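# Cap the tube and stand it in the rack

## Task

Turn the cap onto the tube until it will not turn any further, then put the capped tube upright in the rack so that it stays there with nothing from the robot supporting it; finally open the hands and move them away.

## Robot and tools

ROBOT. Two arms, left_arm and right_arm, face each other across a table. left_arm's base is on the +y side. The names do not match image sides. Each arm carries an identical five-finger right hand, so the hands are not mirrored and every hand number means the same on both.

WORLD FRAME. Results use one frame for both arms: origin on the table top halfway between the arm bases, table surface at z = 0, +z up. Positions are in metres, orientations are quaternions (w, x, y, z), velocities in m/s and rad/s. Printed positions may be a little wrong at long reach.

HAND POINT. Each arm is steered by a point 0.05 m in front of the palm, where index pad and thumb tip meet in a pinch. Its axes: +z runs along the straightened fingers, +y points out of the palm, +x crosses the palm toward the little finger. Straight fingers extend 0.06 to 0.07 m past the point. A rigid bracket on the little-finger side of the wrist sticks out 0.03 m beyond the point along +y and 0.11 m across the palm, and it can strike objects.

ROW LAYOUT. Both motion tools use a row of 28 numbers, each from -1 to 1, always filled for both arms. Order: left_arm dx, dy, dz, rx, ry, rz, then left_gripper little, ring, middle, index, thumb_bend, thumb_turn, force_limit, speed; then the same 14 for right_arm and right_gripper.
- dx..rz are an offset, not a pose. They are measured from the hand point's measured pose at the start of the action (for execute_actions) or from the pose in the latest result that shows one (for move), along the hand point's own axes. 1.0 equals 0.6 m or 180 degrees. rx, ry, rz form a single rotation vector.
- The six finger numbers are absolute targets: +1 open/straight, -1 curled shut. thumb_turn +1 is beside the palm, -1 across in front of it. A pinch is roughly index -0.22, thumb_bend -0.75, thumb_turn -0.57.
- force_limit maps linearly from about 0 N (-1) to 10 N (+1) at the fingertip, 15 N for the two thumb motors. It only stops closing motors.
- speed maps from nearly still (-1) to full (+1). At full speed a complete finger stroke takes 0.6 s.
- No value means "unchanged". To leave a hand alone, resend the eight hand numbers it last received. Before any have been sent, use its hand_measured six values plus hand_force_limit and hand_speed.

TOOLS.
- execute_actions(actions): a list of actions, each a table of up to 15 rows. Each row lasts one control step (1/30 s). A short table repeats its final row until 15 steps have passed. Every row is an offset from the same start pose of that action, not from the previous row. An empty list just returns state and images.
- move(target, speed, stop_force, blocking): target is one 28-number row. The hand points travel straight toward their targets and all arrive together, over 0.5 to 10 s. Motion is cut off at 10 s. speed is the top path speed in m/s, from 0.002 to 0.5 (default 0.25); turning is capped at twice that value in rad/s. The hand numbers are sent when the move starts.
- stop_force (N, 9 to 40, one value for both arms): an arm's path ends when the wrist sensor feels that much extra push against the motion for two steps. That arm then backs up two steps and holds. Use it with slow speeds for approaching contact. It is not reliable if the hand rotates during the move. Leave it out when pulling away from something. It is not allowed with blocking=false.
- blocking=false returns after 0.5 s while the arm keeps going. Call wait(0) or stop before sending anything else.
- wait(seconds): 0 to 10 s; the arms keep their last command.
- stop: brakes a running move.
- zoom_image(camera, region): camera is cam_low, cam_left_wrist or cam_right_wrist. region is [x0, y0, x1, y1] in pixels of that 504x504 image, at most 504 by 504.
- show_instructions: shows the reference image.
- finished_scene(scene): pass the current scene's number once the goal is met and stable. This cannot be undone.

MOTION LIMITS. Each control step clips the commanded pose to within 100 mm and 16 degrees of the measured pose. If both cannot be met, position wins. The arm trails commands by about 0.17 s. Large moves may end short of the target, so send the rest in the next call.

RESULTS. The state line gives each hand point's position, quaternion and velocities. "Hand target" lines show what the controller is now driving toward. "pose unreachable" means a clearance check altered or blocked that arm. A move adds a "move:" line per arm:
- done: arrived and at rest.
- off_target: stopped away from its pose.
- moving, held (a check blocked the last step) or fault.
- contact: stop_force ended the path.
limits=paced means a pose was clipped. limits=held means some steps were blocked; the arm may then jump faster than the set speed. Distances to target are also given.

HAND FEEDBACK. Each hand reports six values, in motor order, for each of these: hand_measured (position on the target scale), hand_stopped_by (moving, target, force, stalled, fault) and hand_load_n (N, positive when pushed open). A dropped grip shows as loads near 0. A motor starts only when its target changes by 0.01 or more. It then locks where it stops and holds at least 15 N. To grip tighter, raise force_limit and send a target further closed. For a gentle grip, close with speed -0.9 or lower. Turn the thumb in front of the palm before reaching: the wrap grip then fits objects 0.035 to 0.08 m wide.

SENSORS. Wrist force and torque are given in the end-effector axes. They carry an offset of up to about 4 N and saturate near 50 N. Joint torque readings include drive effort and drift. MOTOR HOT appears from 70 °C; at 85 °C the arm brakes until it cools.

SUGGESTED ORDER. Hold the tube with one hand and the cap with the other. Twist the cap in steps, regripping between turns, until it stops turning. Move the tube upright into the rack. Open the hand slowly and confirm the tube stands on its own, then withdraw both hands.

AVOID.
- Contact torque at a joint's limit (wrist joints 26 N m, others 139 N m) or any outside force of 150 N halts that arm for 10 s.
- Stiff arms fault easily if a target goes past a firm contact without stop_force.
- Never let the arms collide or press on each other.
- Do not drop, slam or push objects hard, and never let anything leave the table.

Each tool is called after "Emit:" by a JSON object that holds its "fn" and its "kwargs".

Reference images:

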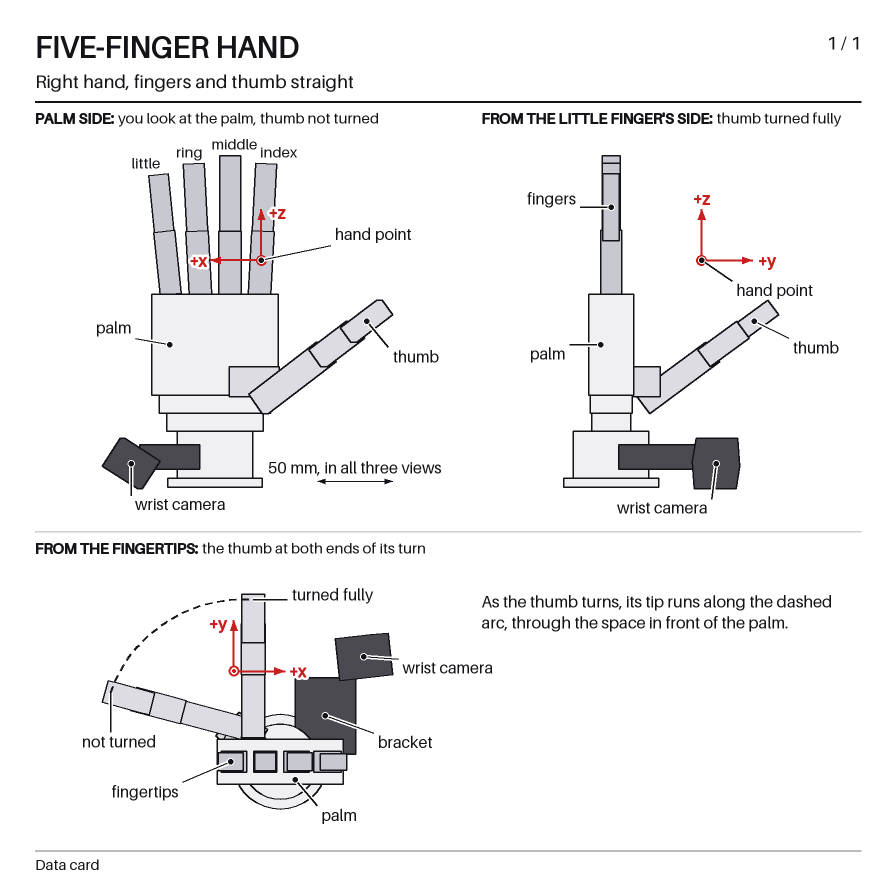

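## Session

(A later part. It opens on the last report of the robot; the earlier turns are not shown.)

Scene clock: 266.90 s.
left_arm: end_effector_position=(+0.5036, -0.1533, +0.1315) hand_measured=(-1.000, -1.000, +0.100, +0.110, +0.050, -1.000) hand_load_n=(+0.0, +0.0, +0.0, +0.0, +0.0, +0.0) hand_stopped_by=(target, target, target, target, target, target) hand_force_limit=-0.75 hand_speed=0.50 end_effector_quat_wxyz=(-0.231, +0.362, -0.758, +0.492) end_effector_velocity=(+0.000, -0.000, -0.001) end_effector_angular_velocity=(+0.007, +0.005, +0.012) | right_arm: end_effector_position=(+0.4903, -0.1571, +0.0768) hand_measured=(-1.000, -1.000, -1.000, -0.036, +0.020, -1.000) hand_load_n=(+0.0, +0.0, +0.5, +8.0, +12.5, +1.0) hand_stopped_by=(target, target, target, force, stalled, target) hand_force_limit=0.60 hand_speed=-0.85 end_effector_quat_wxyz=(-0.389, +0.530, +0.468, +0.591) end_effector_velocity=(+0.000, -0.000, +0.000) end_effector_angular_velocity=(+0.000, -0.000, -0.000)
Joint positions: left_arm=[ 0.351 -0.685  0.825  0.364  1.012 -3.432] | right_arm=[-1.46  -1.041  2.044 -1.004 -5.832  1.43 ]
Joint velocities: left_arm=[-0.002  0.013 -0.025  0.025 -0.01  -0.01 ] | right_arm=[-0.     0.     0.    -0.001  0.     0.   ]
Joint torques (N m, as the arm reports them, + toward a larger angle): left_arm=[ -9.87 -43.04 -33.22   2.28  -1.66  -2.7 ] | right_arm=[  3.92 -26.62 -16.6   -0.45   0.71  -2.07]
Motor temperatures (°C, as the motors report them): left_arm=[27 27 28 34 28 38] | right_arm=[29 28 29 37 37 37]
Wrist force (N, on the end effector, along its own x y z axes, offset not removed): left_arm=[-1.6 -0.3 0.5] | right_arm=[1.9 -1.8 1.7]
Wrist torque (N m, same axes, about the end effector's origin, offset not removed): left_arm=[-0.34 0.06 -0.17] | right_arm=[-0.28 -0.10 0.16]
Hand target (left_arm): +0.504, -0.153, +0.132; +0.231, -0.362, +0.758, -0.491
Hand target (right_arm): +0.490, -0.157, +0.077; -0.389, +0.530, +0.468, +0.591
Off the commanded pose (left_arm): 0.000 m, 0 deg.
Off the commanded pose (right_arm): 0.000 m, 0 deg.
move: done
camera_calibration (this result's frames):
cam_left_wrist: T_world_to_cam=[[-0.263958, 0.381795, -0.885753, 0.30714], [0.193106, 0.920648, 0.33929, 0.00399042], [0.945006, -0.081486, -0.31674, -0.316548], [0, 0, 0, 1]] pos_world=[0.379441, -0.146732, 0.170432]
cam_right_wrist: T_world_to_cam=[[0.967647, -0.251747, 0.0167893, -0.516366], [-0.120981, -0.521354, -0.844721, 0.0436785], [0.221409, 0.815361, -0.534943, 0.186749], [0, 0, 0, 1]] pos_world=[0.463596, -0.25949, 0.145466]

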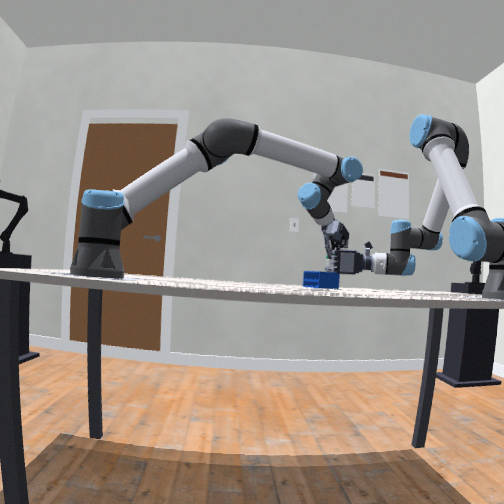

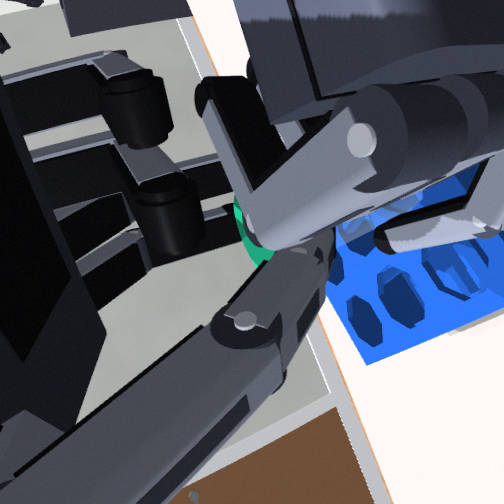

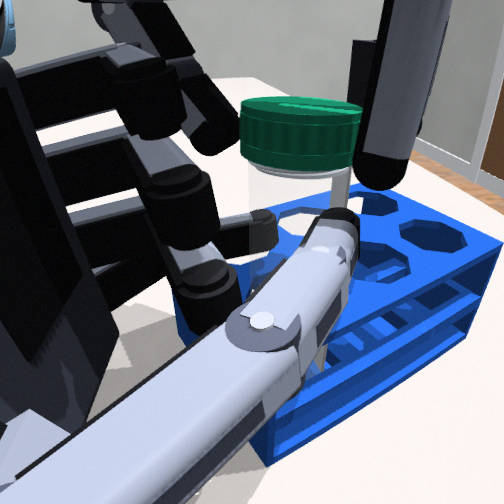

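Emit:
{"fn": "execute_actions", "kwargs": {"actions": [[[0,0,0,0,0,0,-1,-1,-0.3,-0.3,-0.3,-1,-0.7,-0.9,0,0,0,0,0,0,-1,-1,-1,-0.35,0,-1,0.6,-0.85]],[[0,0,0,0,0,0,-1,-1,-0.3,-0.3,-0.3,-1,-0.7,-0.9,0,0,0,0,0,0,-1,-1,-1,-0.35,0,-1,0.6,-0.85]],[[0,0.001,0.0005,0,0,0,-1,-1,-0.35,-0.35,-0.35,-1,0,-0.9,0,0,0,0,0,0,-1,-1,-1,-0.35,0,-1,0.6,-0.85]]]}}

Emit:
{"fn": "move", "kwargs": {"target": [0.0025,-0.002,0.0073,0,0.252,0.116,-1,-1,-0.35,-0.35,-0.35,-1,0,-0.9,0,0,0,0,0,0,-1,-1,-1,-0.35,0,-1,0.6,-0.85], "speed": 0.3}}

Emit:
{"fn": "move", "kwargs": {"target": [0.004,0.0013,-0.0067,0,-0.252,-0.116,-1,-1,0.1,0.11,0.05,-1,-0.75,0.5,0,0,0,0,0,0,-1,-1,-1,-0.35,0,-1,0.6,-0.85], "speed": 0.35}}

Scene clock: 269.30 s.
left_arm: end_effector_position=(+0.5035, -0.1534, +0.1309) hand_measured=(-1.000, -1.000, +0.008, +0.030, +0.006, -1.000) hand_load_n=(+0.0, +0.0, +5.0, +6.5, +6.5, +0.5) hand_stopped_by=(target, target, force, force, force, target) hand_force_limit=0.00 hand_speed=-0.90 end_effector_quat_wxyz=(-0.231, +0.362, -0.758, +0.492) end_effector_velocity=(-0.000, -0.000, -0.001) end_effector_angular_velocity=(+0.002, +0.000, -0.001) | right_arm: end_effector_position=(+0.4903, -0.1571, +0.0768) hand_measured=(-1.000, -1.000, -1.000, -0.036, +0.020, -1.000) hand_load_n=(+0.0, +0.0, +0.5, +9.5, +11.0, +2.0) hand_stopped_by=(target, target, target, force, stalled, target) hand_force_limit=0.60 hand_speed=-0.85 end_effector_quat_wxyz=(-0.389, +0.530, +0.468, +0.591) end_effector_velocity=(+0.000, +0.000, +0.000) end_effector_angular_velocity=(+0.000, -0.001, +0.000)
Joint positions: left_arm=[ 0.351 -0.684  0.826  0.363  1.012 -3.432] | right_arm=[-1.46  -1.041  2.044 -1.004 -5.832  1.43 ]
Joint velocities: left_arm=[-0.     0.001  0.    -0.     0.     0.001] | right_arm=[ 0.    -0.     0.    -0.001 -0.    -0.   ]
Joint torques (N m, as the arm reports them, + toward a larger angle): left_arm=[  9.75 -38.54  -5.41  -0.47   1.75   2.44] | right_arm=[  4.22 -26.95 -16.27  -0.25   0.68  -2.03]
Motor temperatures (°C, as the motors report them): left_arm=[27 27 28 34 28 38] | right_arm=[29 28 29 37 37 37]
Wrist force (N, on the end effector, along its own x y z axes, offset not removed): left_arm=[2.6 -9.8 3.6] | right_arm=[4.2 1.3 -2.2]
Wrist torque (N m, same axes, about the end effector's origin, offset not removed): left_arm=[-0.71 -0.54 -0.08] | right_arm=[0.80 -0.65 0.39]
Hand target (left_arm): +0.504, -0.153, +0.131; +0.231, -0.362, +0.758, -0.492
Hand target (right_arm): +0.490, -0.157, +0.077; -0.389, +0.530, +0.468, +0.591
Off the commanded pose (left_arm): 0.000 m, 0 deg.
Off the commanded pose (right_arm): 0.000 m, 0 deg.
camera_calibration (this result's frames):
cam_left_wrist: T_world_to_cam=[[-0.263874, 0.381728, -0.885807, 0.306595], [0.193226, 0.92066, 0.339187, 0.00428161], [0.945005, -0.0816585, -0.316698, -0.316671], [0, 0, 0, 1]] pos_world=[0.379331, -0.146837, 0.169843]
cam_right_wrist: T_world_to_cam=[[0.967648, -0.251747, 0.0167895, -0.516365], [-0.120981, -0.521354, -0.844721, 0.0436785], [0.221409, 0.815361, -0.534943, 0.186749], [0, 0, 0, 1]] pos_world=[0.463596, -0.259489, 0.145466]

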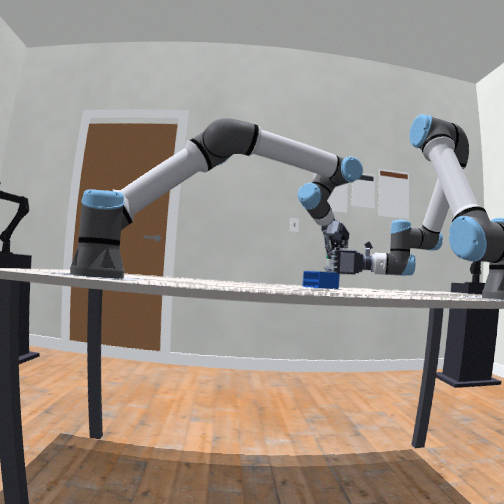

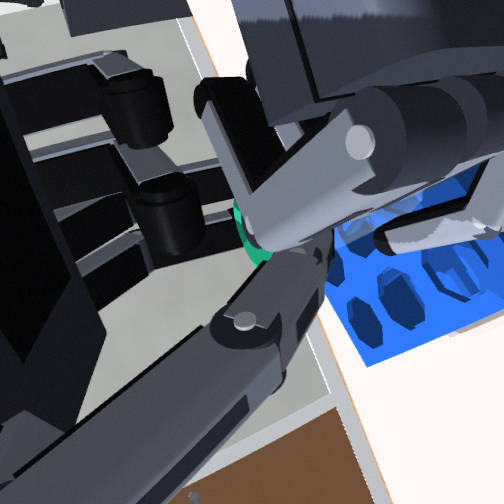

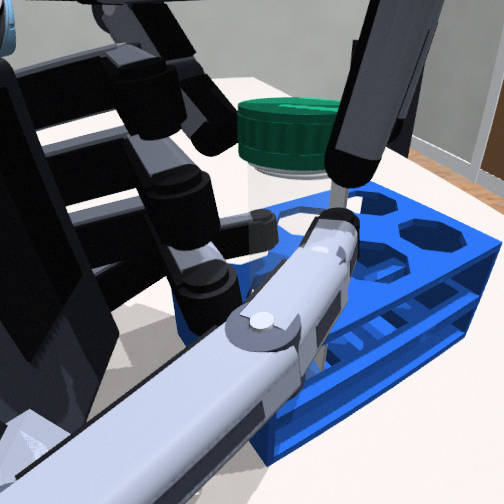

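Scene clock: 271.37 s.
left_arm: end_effector_position=(+0.5061, -0.1571, +0.1306) hand_measured=(-1.000, -1.000, +0.010, +0.030, +0.006, -1.000) hand_load_n=(+0.0, +0.0, +5.5, +4.0, +6.5, +0.5) hand_stopped_by=(target, target, force, force, force, target) hand_force_limit=0.00 hand_speed=-0.90 end_effector_quat_wxyz=(-0.006, +0.006, -0.840, +0.543) end_effector_velocity=(-0.000, -0.001, +0.001) end_effector_angular_velocity=(+0.003, +0.001, -0.011) | right_arm: end_effector_position=(+0.4903, -0.1571, +0.0768) hand_measured=(-1.000, -1.000, -1.000, -0.034, +0.020, -1.000) hand_load_n=(+0.0, +0.0, +0.5, +9.5, +11.0, +2.5) hand_stopped_by=(target, target, target, force, stalled, target) hand_force_limit=0.60 hand_speed=-0.85 end_effector_quat_wxyz=(-0.389, +0.530, +0.468, +0.591) end_effector_velocity=(-0.000, +0.000, +0.000) end_effector_angular_velocity=(+0.000, -0.001, +0.001)
Joint positions: left_arm=[ 0.604 -0.688  0.83   0.331  2.022 -2.917] | right_arm=[-1.46  -1.041  2.044 -1.004 -5.832  1.43 ]
Joint velocities: left_arm=[ 0.002  0.008 -0.019  0.018  0.011  0.008] | right_arm=[ 0.    -0.001  0.    -0.    -0.     0.   ]
Joint torques (N m, as the arm reports them, + toward a larger angle): left_arm=[ 10.88 -39.36 -29.79   3.02   1.71   2.64] | right_arm=[  2.04 -27.38 -16.12  -0.52   0.66  -2.05]
Motor temperatures (°C, as the motors report them): left_arm=[27 27 28 34 28 38] | right_arm=[29 28 29 37 37 37]
Wrist force (N, on the end effector, along its own x y z axes, offset not removed): left_arm=[0.9 -6.6 2.3] | right_arm=[1.1 0.3 3.3]
Wrist torque (N m, same axes, about the end effector's origin, offset not removed): left_arm=[-0.37 -0.33 -0.05] | right_arm=[-0.04 -0.15 0.74]
Hand target (left_arm): +0.506, -0.157, +0.131; +0.006, -0.005, +0.840, -0.543
Hand target (right_arm): +0.490, -0.157, +0.077; -0.389, +0.530, +0.468, +0.591
Off the commanded pose (left_arm): 0.001 m, 0 deg.
Off the commanded pose (right_arm): 0.000 m, 0 deg.
move: done
camera_calibration (this result's frames):
cam_left_wrist: T_world_to_cam=[[0.130505, 0.448191, -0.884361, 0.118986], [0.82508, 0.445494, 0.347531, -0.388279], [0.549738, -0.775023, -0.311654, -0.229025], [0, 0, 0, 1]] pos_world=[0.430737, -0.0578518, 0.168789]
cam_right_wrist: T_world_to_cam=[[0.967648, -0.251744, 0.0167893, -0.516364], [-0.120979, -0.521354, -0.844721, 0.0436784], [0.221407, 0.815362, -0.534943, 0.18675], [0, 0, 0, 1]] pos_world=[0.463595, -0.259488, 0.145466]

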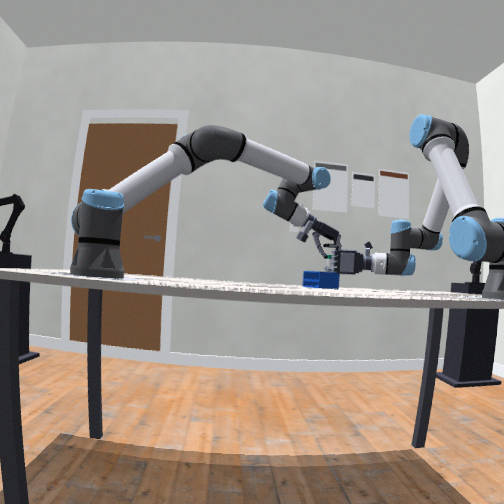

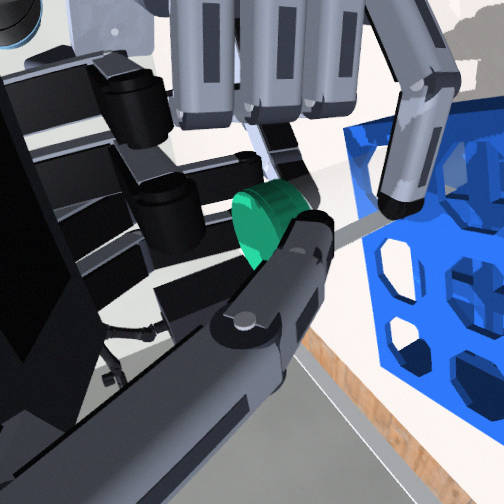

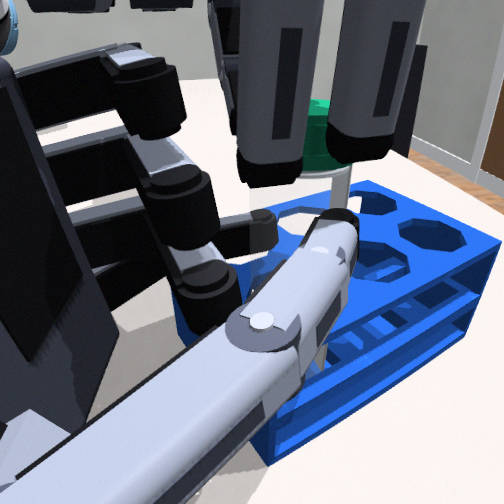

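Scene clock: 273.23 s.
left_arm: end_effector_position=(+0.5036, -0.1534, +0.1312) hand_measured=(-1.000, -1.000, +0.100, +0.110, +0.050, -1.000) hand_load_n=(+0.0, +0.0, +0.0, +0.0, +0.0, +0.0) hand_stopped_by=(target, target, target, target, target, target) hand_force_limit=-0.75 hand_speed=0.50 end_effector_quat_wxyz=(-0.231, +0.361, -0.757, +0.492) end_effector_velocity=(+0.001, +0.000, +0.000) end_effector_angular_velocity=(+0.005, +0.004, +0.012) | right_arm: end_effector_position=(+0.4903, -0.1571, +0.0768) hand_measured=(-1.000, -1.000, -1.000, -0.034, +0.020, -1.000) hand_load_n=(+0.0, +0.0, +0.5, +7.5, +12.5, +2.0) hand_stopped_by=(target, target, target, force, stalled, target) hand_force_limit=0.60 hand_speed=-0.85 end_effector_quat_wxyz=(-0.389, +0.530, +0.468, +0.591) end_effector_velocity=(-0.000, +0.000, -0.000) end_effector_angular_velocity=(-0.001, -0.001, +0.001)
Joint positions: left_arm=[ 0.351 -0.686  0.828  0.36   1.012 -3.431] | right_arm=[-1.46  -1.041  2.044 -1.004 -5.832  1.43 ]
Joint velocities: left_arm=[-0.001  0.011 -0.024  0.024 -0.011 -0.01 ] | right_arm=[ 0.     0.    -0.     0.001 -0.    -0.002]
Joint torques (N m, as the arm reports them, + toward a larger angle): left_arm=[-10.45 -43.61 -30.18   1.91  -2.16  -2.66] | right_arm=[  2.13 -27.56 -16.55  -0.26   0.87  -2.11]
Motor temperatures (°C, as the motors report them): left_arm=[27 27 28 34 28 38] | right_arm=[29 28 29 37 37 37]
Wrist force (N, on the end effector, along its own x y z axes, offset not removed): left_arm=[0.2 -0.9 2.1] | right_arm=[0.9 0.0 -0.6]
Wrist torque (N m, same axes, about the end effector's origin, offset not removed): left_arm=[-0.47 -0.30 -0.05] | right_arm=[0.16 0.51 -0.11]
Hand target (left_arm): +0.504, -0.153, +0.131; +0.231, -0.362, +0.757, -0.492
Hand target (right_arm): +0.490, -0.157, +0.077; -0.389, +0.530, +0.468, +0.591
Off the commanded pose (left_arm): 0.000 m, 0 deg.
Off the commanded pose (right_arm): 0.000 m, 0 deg.
move: done
camera_calibration (this result's frames):
cam_left_wrist: T_world_to_cam=[[-0.263158, 0.380752, -0.88644, 0.306366], [0.193137, 0.921018, 0.338267, 0.00435474], [0.945223, -0.0821867, -0.31591, -0.316895], [0, 0, 0, 1]] pos_world=[0.379318, -0.146705, 0.169991]
cam_right_wrist: T_world_to_cam=[[0.967648, -0.251744, 0.0167893, -0.516364], [-0.120979, -0.521354, -0.844721, 0.0436784], [0.221407, 0.815362, -0.534943, 0.186749], [0, 0, 0, 1]] pos_world=[0.463595, -0.259488, 0.145466]

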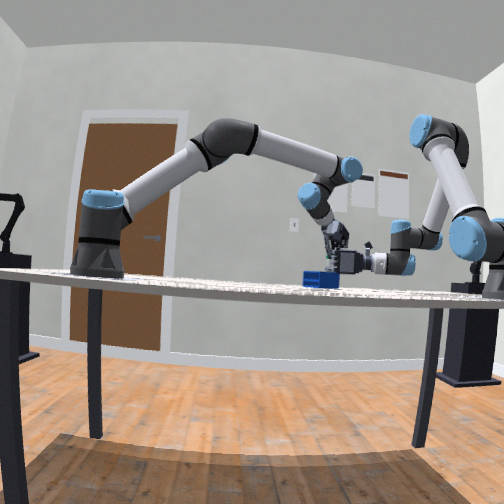

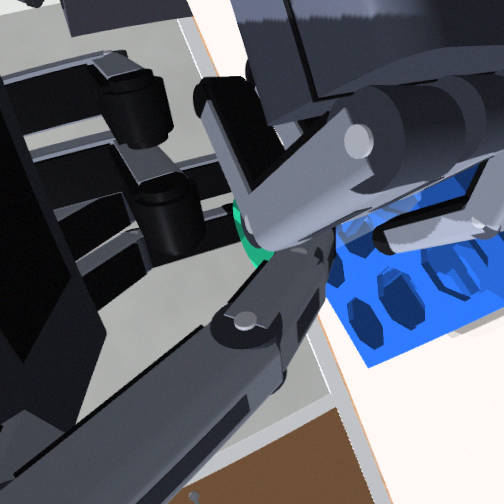

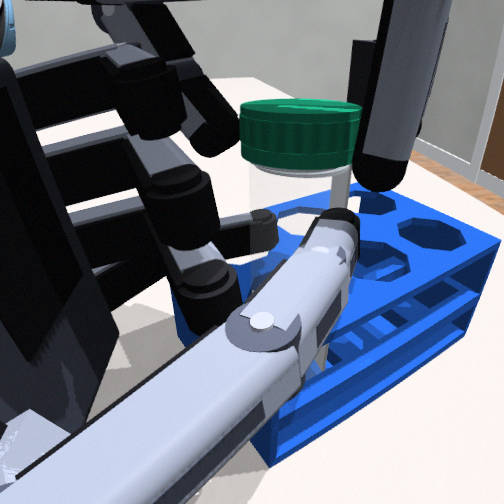

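Emit:
{"fn": "execute_actions", "kwargs": {"actions": [[[0,0,0,0,0,0,-1,-1,-0.3,-0.3,-0.3,-1,-0.7,-0.9,0,0,0,0,0,0,-1,-1,-1,-0.35,0,-1,0.6,-0.85]],[[0,0,0,0,0,0,-1,-1,-0.3,-0.3,-0.3,-1,-0.7,-0.9,0,0,0,0,0,0,-1,-1,-1,-0.35,0,-1,0.6,-0.85]],[[0,0.001,0.0005,0,0,0,-1,-1,-0.35,-0.35,-0.35,-1,0,-0.9,0,0,0,0,0,0,-1,-1,-1,-0.35,0,-1,0.6,-0.85]]]}}

Emit:
{"fn": "move", "kwargs": {"target": [0.0025,-0.002,0.0073,0,0.252,0.116,-1,-1,-0.35,-0.35,-0.35,-1,0,-0.9,0,0,0,0,0,0,-1,-1,-1,-0.35,0,-1,0.6,-0.85], "speed": 0.3}}

Emit:
{"fn": "move", "kwargs": {"target": [0.004,0.0013,-0.0067,0,-0.252,-0.116,-1,-1,0.1,0.11,0.05,-1,-0.75,0.5,0,0,0,0,0,0,-1,-1,-1,-0.35,0,-1,0.6,-0.85], "speed": 0.35}}

Emit:
{"fn": "zoom_image", "kwargs": {"camera": "cam_right_wrist", "region": [210,70,390,230]}}

Emit:
{"fn": "execute_actions", "kwargs": {"actions": [[[0,0,0,0,0,0,-1,-1,-0.3,-0.3,-0.3,-1,-0.7,-0.9,0,0,0,0,0,0,-1,-1,-1,-0.35,0,-1,0.6,-0.85]],[[0,0,0,0,0,0,-1,-1,-0.3,-0.3,-0.3,-1,-0.7,-0.9,0,0,0,0,0,0,-1,-1,-1,-0.35,0,-1,0.6,-0.85]],[[0,0.001,0.0005,0,0,0,-1,-1,-0.35,-0.35,-0.35,-1,0,-0.9,0,0,0,0,0,0,-1,-1,-1,-0.35,0,-1,0.6,-0.85]]]}}

Emit:
{"fn": "move", "kwargs": {"target": [0.0025,-0.002,0.0073,0,0.252,0.116,-1,-1,-0.35,-0.35,-0.35,-1,0,-0.9,0,0,0,0,0,0,-1,-1,-1,-0.35,0,-1,0.6,-0.85], "speed": 0.3}}

Emit:
{"fn": "move", "kwargs": {"target": [0.004,0.0013,-0.0067,0,-0.252,-0.116,-1,-1,0.1,0.11,0.05,-1,-0.75,0.5,0,0,0,0,0,0,-1,-1,-1,-0.35,0,-1,0.6,-0.85], "speed": 0.35}}

Emit:
{"fn": "zoom_image", "kwargs": {"camera": "cam_right_wrist", "region": [210,70,390,230]}}

Scene clock: 275.50 s.
left_arm: end_effector_position=(+0.5034, -0.1535, +0.1306) hand_measured=(-1.000, -1.000, +0.008, +0.036, -0.012, -1.000) hand_load_n=(+0.0, +0.0, +5.5, +6.5, +7.0, +0.5) hand_stopped_by=(target, target, force, force, force, target) hand_force_limit=0.00 hand_speed=-0.90 end_effector_quat_wxyz=(-0.231, +0.361, -0.757, +0.492) end_effector_velocity=(-0.000, +0.000, -0.000) end_effector_angular_velocity=(+0.001, -0.001, -0.000) | right_arm: end_effector_position=(+0.4903, -0.1571, +0.0768) hand_measured=(-1.000, -1.000, -1.000, -0.034, +0.020, -1.000) hand_load_n=(+0.0, +0.0, +0.5, +8.5, +11.0, +2.5) hand_stopped_by=(target, target, target, force, stalled, target) hand_force_limit=0.60 hand_speed=-0.85 end_effector_quat_wxyz=(-0.389, +0.530, +0.468, +0.591) end_effector_velocity=(-0.000, +0.000, -0.000) end_effector_angular_velocity=(+0.000, +0.003, +0.000)
Joint positions: left_arm=[ 0.351 -0.685  0.829  0.359  1.012 -3.431] | right_arm=[-1.46  -1.041  2.044 -1.004 -5.832  1.43 ]
Joint velocities: left_arm=[-0.     0.     0.    -0.    -0.     0.001] | right_arm=[ 0.     0.    -0.     0.    -0.     0.002]
Joint torques (N m, as the arm reports them, + toward a larger angle): left_arm=[ 10.68 -38.59  -5.78  -0.25   1.28   2.49] | right_arm=[  2.29 -27.62 -16.04  -0.21   0.72  -2.14]
Motor temperatures (°C, as the motors report them): left_arm=[27 27 28 34 28 38] | right_arm=[29 28 29 37 37 37]
Wrist force (N, on the end effector, along its own x y z axes, offset not removed): left_arm=[1.7 -8.5 2.3] | right_arm=[0.4 -6.2 3.5]
Wrist torque (N m, same axes, about the end effector's origin, offset not removed): left_arm=[-0.42 -0.35 -0.06] | right_arm=[-0.76 0.02 0.03]
Hand target (left_arm): +0.503, -0.153, +0.131; +0.231, -0.361, +0.757, -0.492
Hand target (right_arm): +0.490, -0.157, +0.077; -0.389, +0.530, +0.468, +0.591
Off the commanded pose (left_arm): 0.000 m, 0 deg.
Off the commanded pose (right_arm): 0.000 m, 0 deg.
camera_calibration (this result's frames):
cam_left_wrist: T_world_to_cam=[[-0.263077, 0.380687, -0.886492, 0.30582], [0.193275, 0.921028, 0.338161, 0.00464348], [0.945217, -0.0823739, -0.315879, -0.317012], [0, 0, 0, 1]] pos_world=[0.379202, -0.146812, 0.169399]
cam_right_wrist: T_world_to_cam=[[0.967648, -0.251744, 0.0167893, -0.516364], [-0.120979, -0.521354, -0.844721, 0.0436783], [0.221406, 0.815362, -0.534943, 0.18675], [0, 0, 0, 1]] pos_world=[0.463595, -0.259488, 0.145466]

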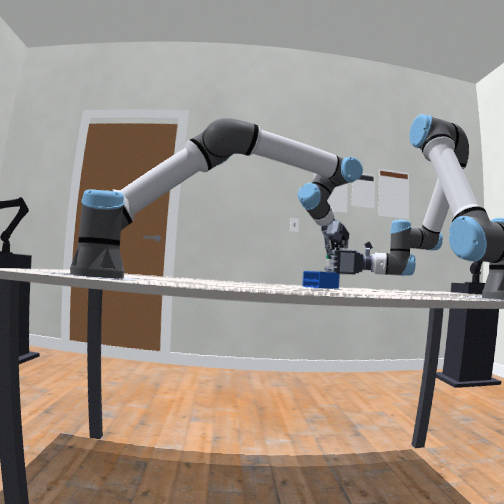

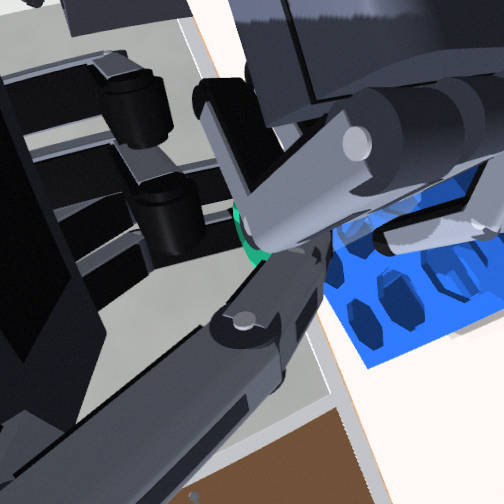

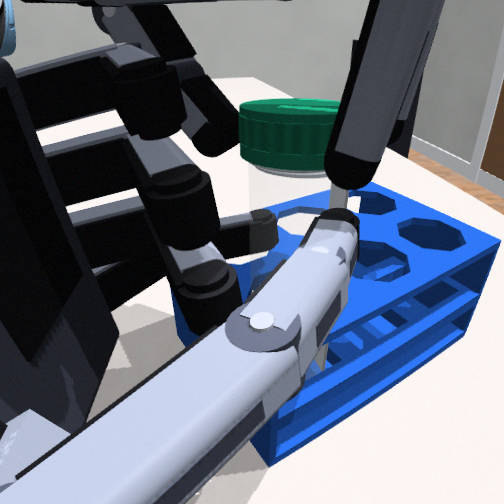

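Scene clock: 277.57 s.
left_arm: end_effector_position=(+0.5060, -0.1571, +0.1303) hand_measured=(-1.000, -1.000, +0.010, +0.036, -0.012, -1.000) hand_load_n=(+0.0, +0.0, +4.5, +5.0, +7.0, +0.5) hand_stopped_by=(target, target, force, force, force, target) hand_force_limit=0.00 hand_speed=-0.90 end_effector_quat_wxyz=(-0.007, +0.005, -0.839, +0.544) end_effector_velocity=(+0.000, -0.000, +0.000) end_effector_angular_velocity=(+0.005, +0.002, -0.010) | right_arm: end_effector_position=(+0.4903, -0.1571, +0.0768) hand_measured=(-1.000, -1.000, -1.000, -0.034, +0.020, -1.000) hand_load_n=(+0.0, +0.0, +0.5, +9.0, +10.5, +3.0) hand_stopped_by=(target, target, target, force, stalled, target) hand_force_limit=0.60 hand_speed=-0.85 end_effector_quat_wxyz=(-0.389, +0.530, +0.468, +0.591) end_effector_velocity=(-0.000, +0.000, -0.000) end_effector_angular_velocity=(-0.000, +0.001, -0.000)
Joint positions: left_arm=[ 0.604 -0.688  0.833  0.327  2.023 -2.917] | right_arm=[-1.46  -1.041  2.044 -1.004 -5.832  1.43 ]
Joint velocities: left_arm=[ 0.003  0.009 -0.019  0.018  0.011  0.007] | right_arm=[ 0.     0.    -0.     0.     0.001 -0.   ]
Joint torques (N m, as the arm reports them, + toward a larger angle): left_arm=[ 10.67 -40.24 -28.53   2.76   1.57   2.57] | right_arm=[  1.41 -27.14 -16.55  -0.34   0.66  -2.12]
Motor temperatures (°C, as the motors report them): left_arm=[27 27 28 34 28 38] | right_arm=[29 28 29 37 37 37]
Wrist force (N, on the end effector, along its own x y z axes, offset not removed): left_arm=[1.9 -5.4 0.9] | right_arm=[-2.4 -1.5 2.9]
Wrist torque (N m, same axes, about the end effector's origin, offset not removed): left_arm=[-0.31 -0.38 -0.03] | right_arm=[-0.28 0.32 -0.04]
Hand target (left_arm): +0.506, -0.157, +0.130; +0.006, -0.005, +0.839, -0.544
Hand target (right_arm): +0.490, -0.157, +0.077; -0.389, +0.530, +0.468, +0.591
Off the commanded pose (left_arm): 0.001 m, 0 deg.
Off the commanded pose (right_arm): 0.000 m, 0 deg.
move: done
camera_calibration (this result's frames):
cam_left_wrist: T_world_to_cam=[[0.131332, 0.447012, -0.884834, 0.118198], [0.824958, 0.445671, 0.347595, -0.387974], [0.549724, -0.775601, -0.310236, -0.229396], [0, 0, 0, 1]] pos_world=[0.430643, -0.0578472, 0.168277]
cam_right_wrist: T_world_to_cam=[[0.967648, -0.251743, 0.0167892, -0.516364], [-0.120979, -0.521354, -0.844721, 0.0436783], [0.221406, 0.815362, -0.534943, 0.18675], [0, 0, 0, 1]] pos_world=[0.463595, -0.259488, 0.145466]

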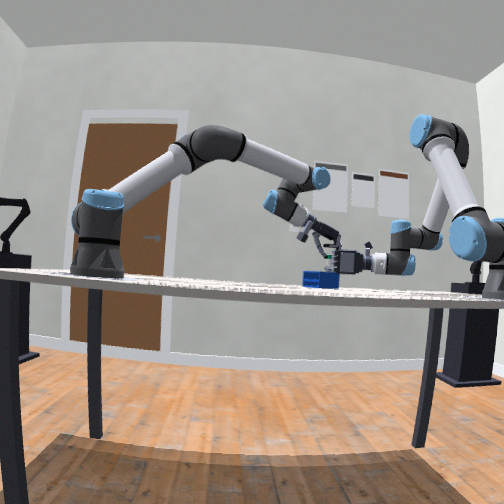

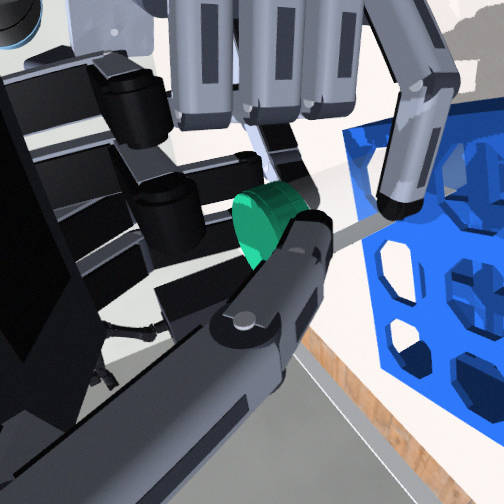

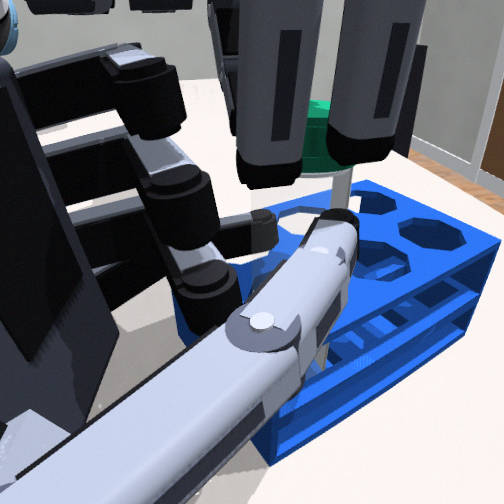

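Scene clock: 279.43 s.
left_arm: end_effector_position=(+0.5035, -0.1534, +0.1309) hand_measured=(-1.000, -1.000, +0.100, +0.110, +0.050, -1.000) hand_load_n=(+0.0, +0.0, +0.0, +0.0, +0.0, +0.0) hand_stopped_by=(target, target, target, target, target, target) hand_force_limit=-0.75 hand_speed=0.50 end_effector_quat_wxyz=(-0.231, +0.361, -0.757, +0.493) end_effector_velocity=(+0.000, -0.000, +0.000) end_effector_angular_velocity=(+0.004, +0.005, +0.013) | right_arm: end_effector_position=(+0.4903, -0.1571, +0.0768) hand_measured=(-1.000, -1.000, -1.000, -0.034, +0.020, -1.000) hand_load_n=(+0.0, +0.0, +0.5, +7.0, +12.0, +2.0) hand_stopped_by=(target, target, target, force, stalled, target) hand_force_limit=0.60 hand_speed=-0.85 end_effector_quat_wxyz=(-0.389, +0.530, +0.468, +0.591) end_effector_velocity=(-0.000, +0.000, -0.000) end_effector_angular_velocity=(+0.000, +0.002, +0.001)
Joint positions: left_arm=[ 0.351 -0.687  0.832  0.356  1.012 -3.431] | right_arm=[-1.46  -1.041  2.044 -1.004 -5.832  1.43 ]
Joint velocities: left_arm=[-0.002  0.012 -0.025  0.024 -0.011 -0.012] | right_arm=[ 0.     0.001 -0.    -0.    -0.001  0.002]
Joint torques (N m, as the arm reports them, + toward a larger angle): left_arm=[ -9.14 -43.2  -34.38   1.78  -1.83  -2.58] | right_arm=[  1.63 -26.65 -16.06  -0.48   0.7   -2.05]
Motor temperatures (°C, as the motors report them): left_arm=[27 27 28 34 28 38] | right_arm=[29 28 29 37 37 37]
Wrist force (N, on the end effector, along its own x y z axes, offset not removed): left_arm=[0.9 -0.5 1.4] | right_arm=[8.0 2.7 -4.0]
Wrist torque (N m, same axes, about the end effector's origin, offset not removed): left_arm=[-0.35 -0.35 -0.04] | right_arm=[0.64 -0.51 0.41]
Hand target (left_arm): +0.503, -0.153, +0.131; +0.231, -0.362, +0.757, -0.492
Hand target (right_arm): +0.490, -0.157, +0.077; -0.389, +0.530, +0.468, +0.591
Off the commanded pose (left_arm): 0.000 m, 0 deg.
Off the commanded pose (right_arm): 0.000 m, 0 deg.
move: done
camera_calibration (this result's frames):
cam_left_wrist: T_world_to_cam=[[-0.262355, 0.379701, -0.887129, 0.305595], [0.193175, 0.921388, 0.337235, 0.00472104], [0.945438, -0.0828955, -0.31508, -0.317241], [0, 0, 0, 1]] pos_world=[0.379194, -0.146683, 0.169554]
cam_right_wrist: T_world_to_cam=[[0.967648, -0.251744, 0.0167894, -0.516364], [-0.120979, -0.521354, -0.844721, 0.0436783], [0.221407, 0.815362, -0.534943, 0.18675], [0, 0, 0, 1]] pos_world=[0.463595, -0.259488, 0.145466]

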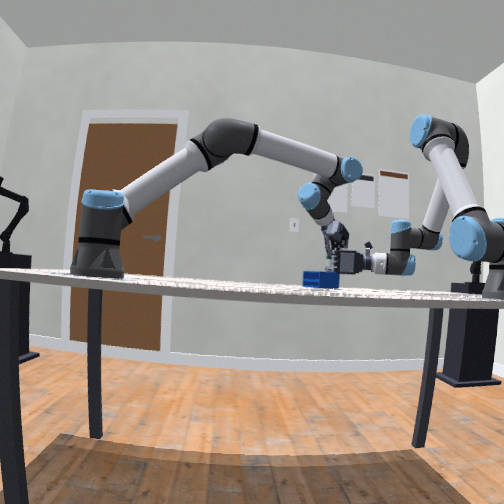

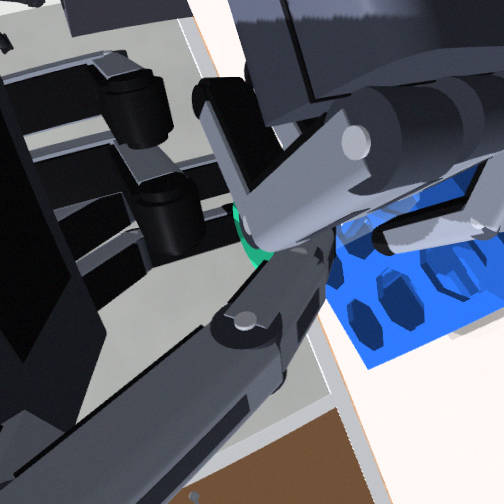

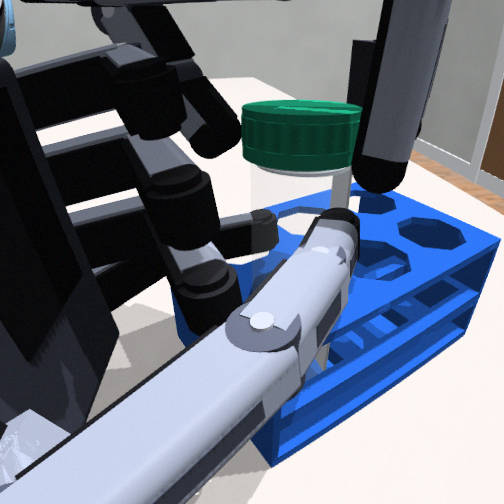

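Region (210, 70, 390, 230) of cam_right_wrist's 504x504 image, scaled by 2.800, with more detail than that image has.

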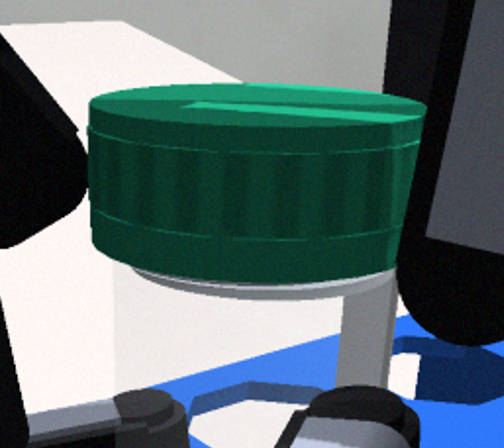

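Scene clock: 280.93 s.
left_arm: end_effector_position=(+0.5034, -0.1535, +0.1303) hand_measured=(-1.000, -1.000, +0.004, +0.040, -0.010, -1.000) hand_load_n=(+0.0, +0.0, +5.5, +6.0, +7.0, +0.5) hand_stopped_by=(target, target, force, force, force, target) hand_force_limit=0.00 hand_speed=-0.90 end_effector_quat_wxyz=(-0.231, +0.361, -0.757, +0.493) end_effector_velocity=(-0.000, -0.000, -0.002) end_effector_angular_velocity=(+0.003, +0.000, -0.001) | right_arm: end_effector_position=(+0.4903, -0.1571, +0.0768) hand_measured=(-1.000, -1.000, -1.000, -0.034, +0.020, -1.000) hand_load_n=(+0.0, +0.0, +0.5, +8.5, +10.5, +2.5) hand_stopped_by=(target, target, target, force, stalled, target) hand_force_limit=0.60 hand_speed=-0.85 end_effector_quat_wxyz=(-0.389, +0.530, +0.468, +0.591) end_effector_velocity=(+0.000, -0.000, -0.000) end_effector_angular_velocity=(-0.000, +0.001, -0.002)
Joint positions: left_arm=[ 0.351 -0.686  0.833  0.355  1.012 -3.431] | right_arm=[-1.46  -1.041  2.044 -1.004 -5.832  1.43 ]
Joint velocities: left_arm=[-0.     0.002  0.    -0.    -0.     0.001] | right_arm=[ 0.    -0.    -0.     0.001  0.002 -0.   ]
Joint torques (N m, as the arm reports them, + toward a larger angle): left_arm=[  0.21 -38.46  -5.66  -0.45   1.37   1.94] | right_arm=[  1.39 -26.76 -16.15  -0.28   0.68  -2.01]
Motor temperatures (°C, as the motors report them): left_arm=[27 27 28 34 28 38] | right_arm=[29 28 29 37 37 37]
Wrist force (N, on the end effector, along its own x y z axes, offset not removed): left_arm=[1.8 -7.9 1.7] | right_arm=[-0.5 -4.5 -0.7]
Wrist torque (N m, same axes, about the end effector's origin, offset not removed): left_arm=[-0.31 -0.27 -0.02] | right_arm=[-0.23 0.36 -0.05]
Hand target (left_arm): +0.503, -0.153, +0.130; +0.231, -0.361, +0.757, -0.493
Hand target (right_arm): +0.490, -0.157, +0.077; -0.389, +0.530, +0.468, +0.591
Off the commanded pose (left_arm): 0.000 m, 0 deg.
Off the commanded pose (right_arm): 0.000 m, 0 deg.
camera_calibration (this result's frames):
cam_left_wrist: T_world_to_cam=[[-0.262343, 0.379581, -0.887184, 0.305065], [0.193197, 0.921431, 0.337105, 0.00501652], [0.945437, -0.0829645, -0.315065, -0.317417], [0, 0, 0, 1]] pos_world=[0.37916, -0.146753, 0.168951]
cam_right_wrist: T_world_to_cam=[[0.967648, -0.251744, 0.0167893, -0.516364], [-0.120979, -0.521354, -0.844721, 0.0436783], [0.221406, 0.815362, -0.534943, 0.18675], [0, 0, 0, 1]] pos_world=[0.463595, -0.259488, 0.145466]

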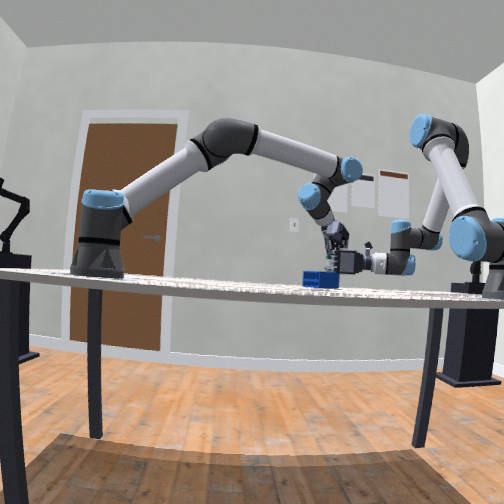

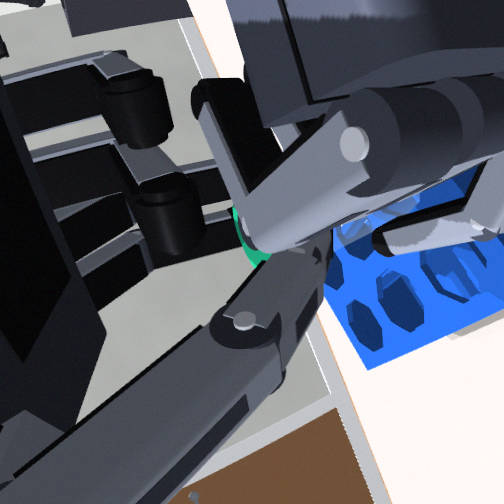

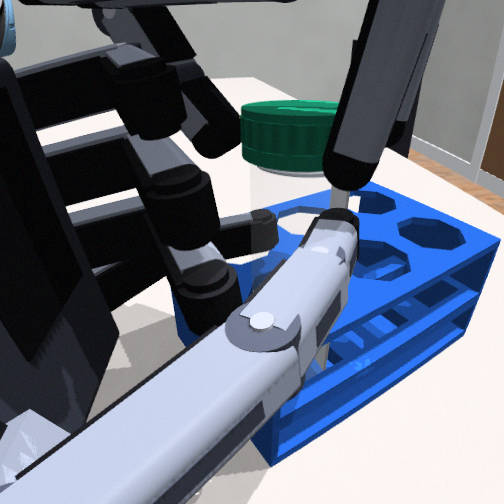

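Scene clock: 283.00 s.
left_arm: end_effector_position=(+0.5060, -0.1571, +0.1299) hand_measured=(-1.000, -1.000, +0.004, +0.040, -0.008, -1.000) hand_load_n=(+0.0, +0.0, +4.5, +3.5, +8.0, -0.5) hand_stopped_by=(target, target, force, force, force, target) hand_force_limit=0.00 hand_speed=-0.90 end_effector_quat_wxyz=(-0.007, +0.005, -0.839, +0.544) end_effector_velocity=(+0.000, -0.000, +0.000) end_effector_angular_velocity=(+0.005, +0.002, -0.010) | right_arm: end_effector_position=(+0.4903, -0.1571, +0.0768) hand_measured=(-1.000, -1.000, -1.000, -0.034, +0.020, -1.000) hand_load_n=(+0.0, +0.0, +0.5, +8.0, +11.5, +3.5) hand_stopped_by=(target, target, target, force, stalled, target) hand_force_limit=0.60 hand_speed=-0.85 end_effector_quat_wxyz=(-0.389, +0.530, +0.468, +0.591) end_effector_velocity=(+0.000, -0.000, +0.000) end_effector_angular_velocity=(+0.000, -0.000, +0.000)
Joint positions: left_arm=[ 0.604 -0.689  0.836  0.324  2.023 -2.916] | right_arm=[-1.46  -1.041  2.044 -1.004 -5.832  1.43 ]
Joint velocities: left_arm=[ 0.003  0.009 -0.019  0.018  0.011  0.007] | right_arm=[-0. -0. -0.  0. -0. -0.]
Joint torques (N m, as the arm reports them, + toward a larger angle): left_arm=[ 11.04 -39.07 -31.15   2.21   1.95   2.59] | right_arm=[  2.41 -26.88 -15.66  -0.45   0.61  -2.09]
Motor temperatures (°C, as the motors report them): left_arm=[27 27 28 34 28 38] | right_arm=[29 28 29 37 37 37]
Wrist force (N, on the end effector, along its own x y z axes, offset not removed): left_arm=[2.4 -4.2 -2.3] | right_arm=[-4.3 -1.8 -0.8]
Wrist torque (N m, same axes, about the end effector's origin, offset not removed): left_arm=[-0.30 -0.35 0.00] | right_arm=[-0.41 0.62 -0.07]
Hand target (left_arm): +0.506, -0.157, +0.130; +0.007, -0.005, +0.839, -0.544
Hand target (right_arm): +0.490, -0.157, +0.077; -0.389, +0.530, +0.468, +0.591
Off the commanded pose (left_arm): 0.001 m, 0 deg.
Off the commanded pose (right_arm): 0.000 m, 0 deg.
move: done
camera_calibration (this result's frames):
cam_left_wrist: T_world_to_cam=[[0.132073, 0.445838, -0.885316, 0.11741], [0.82478, 0.445972, 0.34763, -0.38771], [0.549813, -0.776104, -0.308817, -0.229813], [0, 0, 0, 1]] pos_world=[0.430623, -0.0577963, 0.167754]
cam_right_wrist: T_world_to_cam=[[0.967648, -0.251743, 0.0167892, -0.516364], [-0.120979, -0.521354, -0.844721, 0.0436782], [0.221406, 0.815362, -0.534943, 0.18675], [0, 0, 0, 1]] pos_world=[0.463595, -0.259488, 0.145466]

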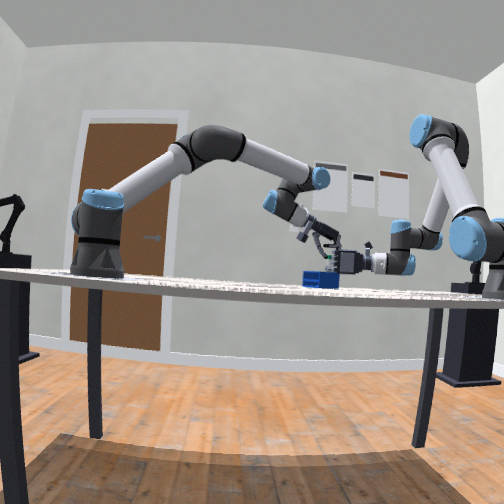

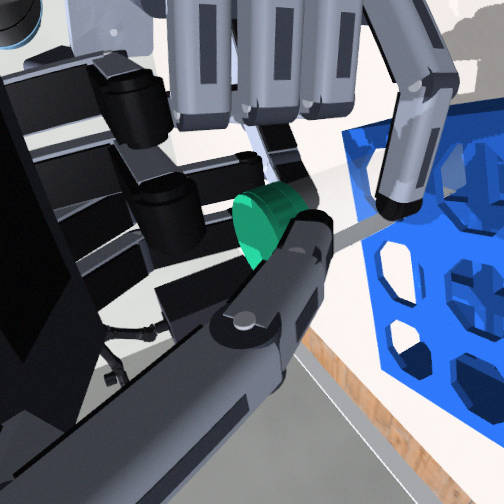

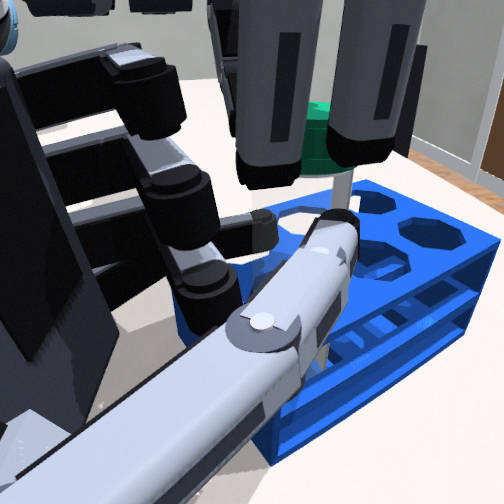

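Scene clock: 284.87 s.
left_arm: end_effector_position=(+0.5034, -0.1534, +0.1305) hand_measured=(-1.000, -1.000, +0.100, +0.110, +0.050, -1.000) hand_load_n=(+0.0, +0.0, +0.0, +0.0, +0.0, +0.0) hand_stopped_by=(target, target, target, target, target, target) hand_force_limit=-0.75 hand_speed=0.50 end_effector_quat_wxyz=(-0.231, +0.361, -0.757, +0.494) end_effector_velocity=(+0.000, -0.000, +0.001) end_effector_angular_velocity=(+0.004, +0.004, +0.012) | right_arm: end_effector_position=(+0.4903, -0.1571, +0.0768) hand_measured=(-1.000, -1.000, -1.000, -0.034, +0.020, -1.000) hand_load_n=(+0.0, +0.0, +0.5, +7.0, +12.0, +2.0) hand_stopped_by=(target, target, target, force, stalled, target) hand_force_limit=0.60 hand_speed=-0.85 end_effector_quat_wxyz=(-0.389, +0.530, +0.468, +0.591) end_effector_velocity=(+0.000, -0.000, +0.000) end_effector_angular_velocity=(+0.000, +0.000, -0.001)
Joint positions: left_arm=[ 0.351 -0.688  0.835  0.352  1.012 -3.43 ] | right_arm=[-1.46  -1.041  2.044 -1.004 -5.832  1.43 ]
Joint velocities: left_arm=[-0.002  0.011 -0.024  0.025 -0.011 -0.011] | right_arm=[-0.    -0.     0.    -0.     0.001  0.001]
Joint torques (N m, as the arm reports them, + toward a larger angle): left_arm=[ -8.08 -44.49 -32.23   2.19  -1.96  -2.77] | right_arm=[  2.15 -27.   -15.88  -0.31   0.45  -2.23]
Motor temperatures (°C, as the motors report them): left_arm=[27 27 28 34 28 38] | right_arm=[29 28 29 37 37 37]
Wrist force (N, on the end effector, along its own x y z axes, offset not removed): left_arm=[2.1 -1.3 0.7] | right_arm=[0.1 -3.5 -2.0]
Wrist torque (N m, same axes, about the end effector's origin, offset not removed): left_arm=[-0.44 -0.52 0.10] | right_arm=[-0.33 0.50 -0.21]
Hand target (left_arm): +0.503, -0.153, +0.130; +0.231, -0.362, +0.757, -0.493
Hand target (right_arm): +0.490, -0.157, +0.077; -0.389, +0.530, +0.468, +0.591
Off the commanded pose (left_arm): 0.000 m, 0 deg.
Off the commanded pose (right_arm): 0.000 m, 0 deg.
move: done
camera_calibration (this result's frames):
cam_left_wrist: T_world_to_cam=[[-0.261628, 0.378596, -0.887815, 0.304847], [0.193091, 0.92179, 0.336183, 0.00509085], [0.945657, -0.0834738, -0.314269, -0.317645], [0, 0, 0, 1]] pos_world=[0.379157, -0.146622, 0.16911]
cam_right_wrist: T_world_to_cam=[[0.967648, -0.251744, 0.0167894, -0.516364], [-0.120979, -0.521354, -0.844721, 0.0436783], [0.221407, 0.815362, -0.534943, 0.186749], [0, 0, 0, 1]] pos_world=[0.463595, -0.259488, 0.145466]

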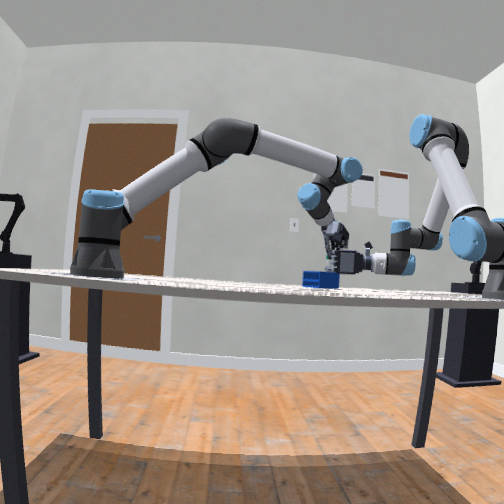

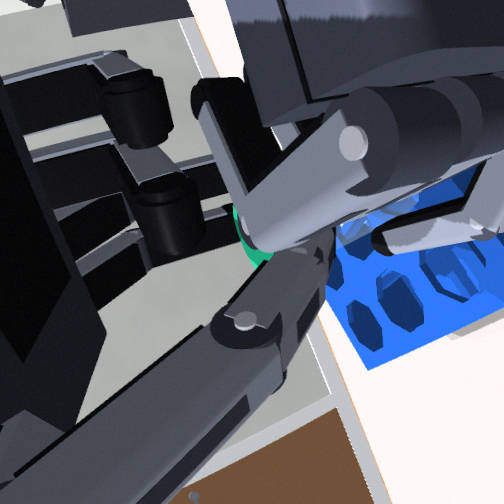

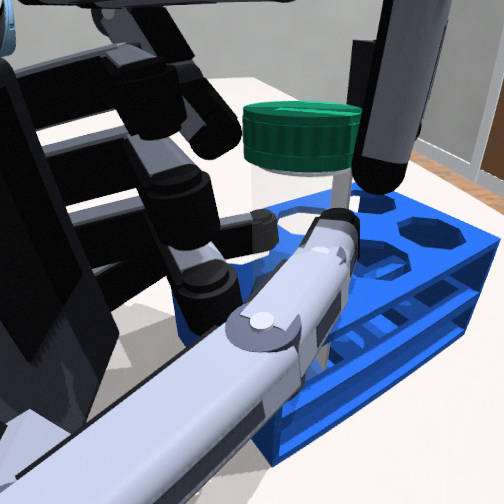

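Region (210, 70, 390, 230) of cam_right_wrist's 504x504 image, scaled by 2.800, with more detail than that image has.

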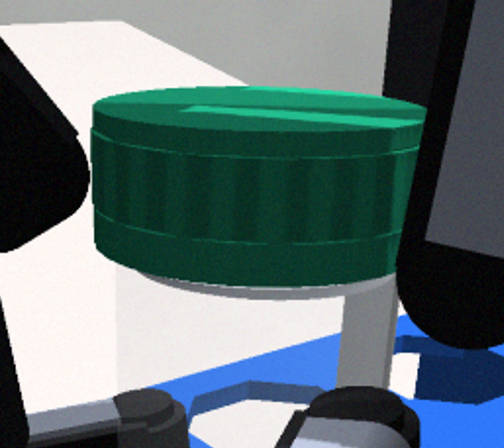

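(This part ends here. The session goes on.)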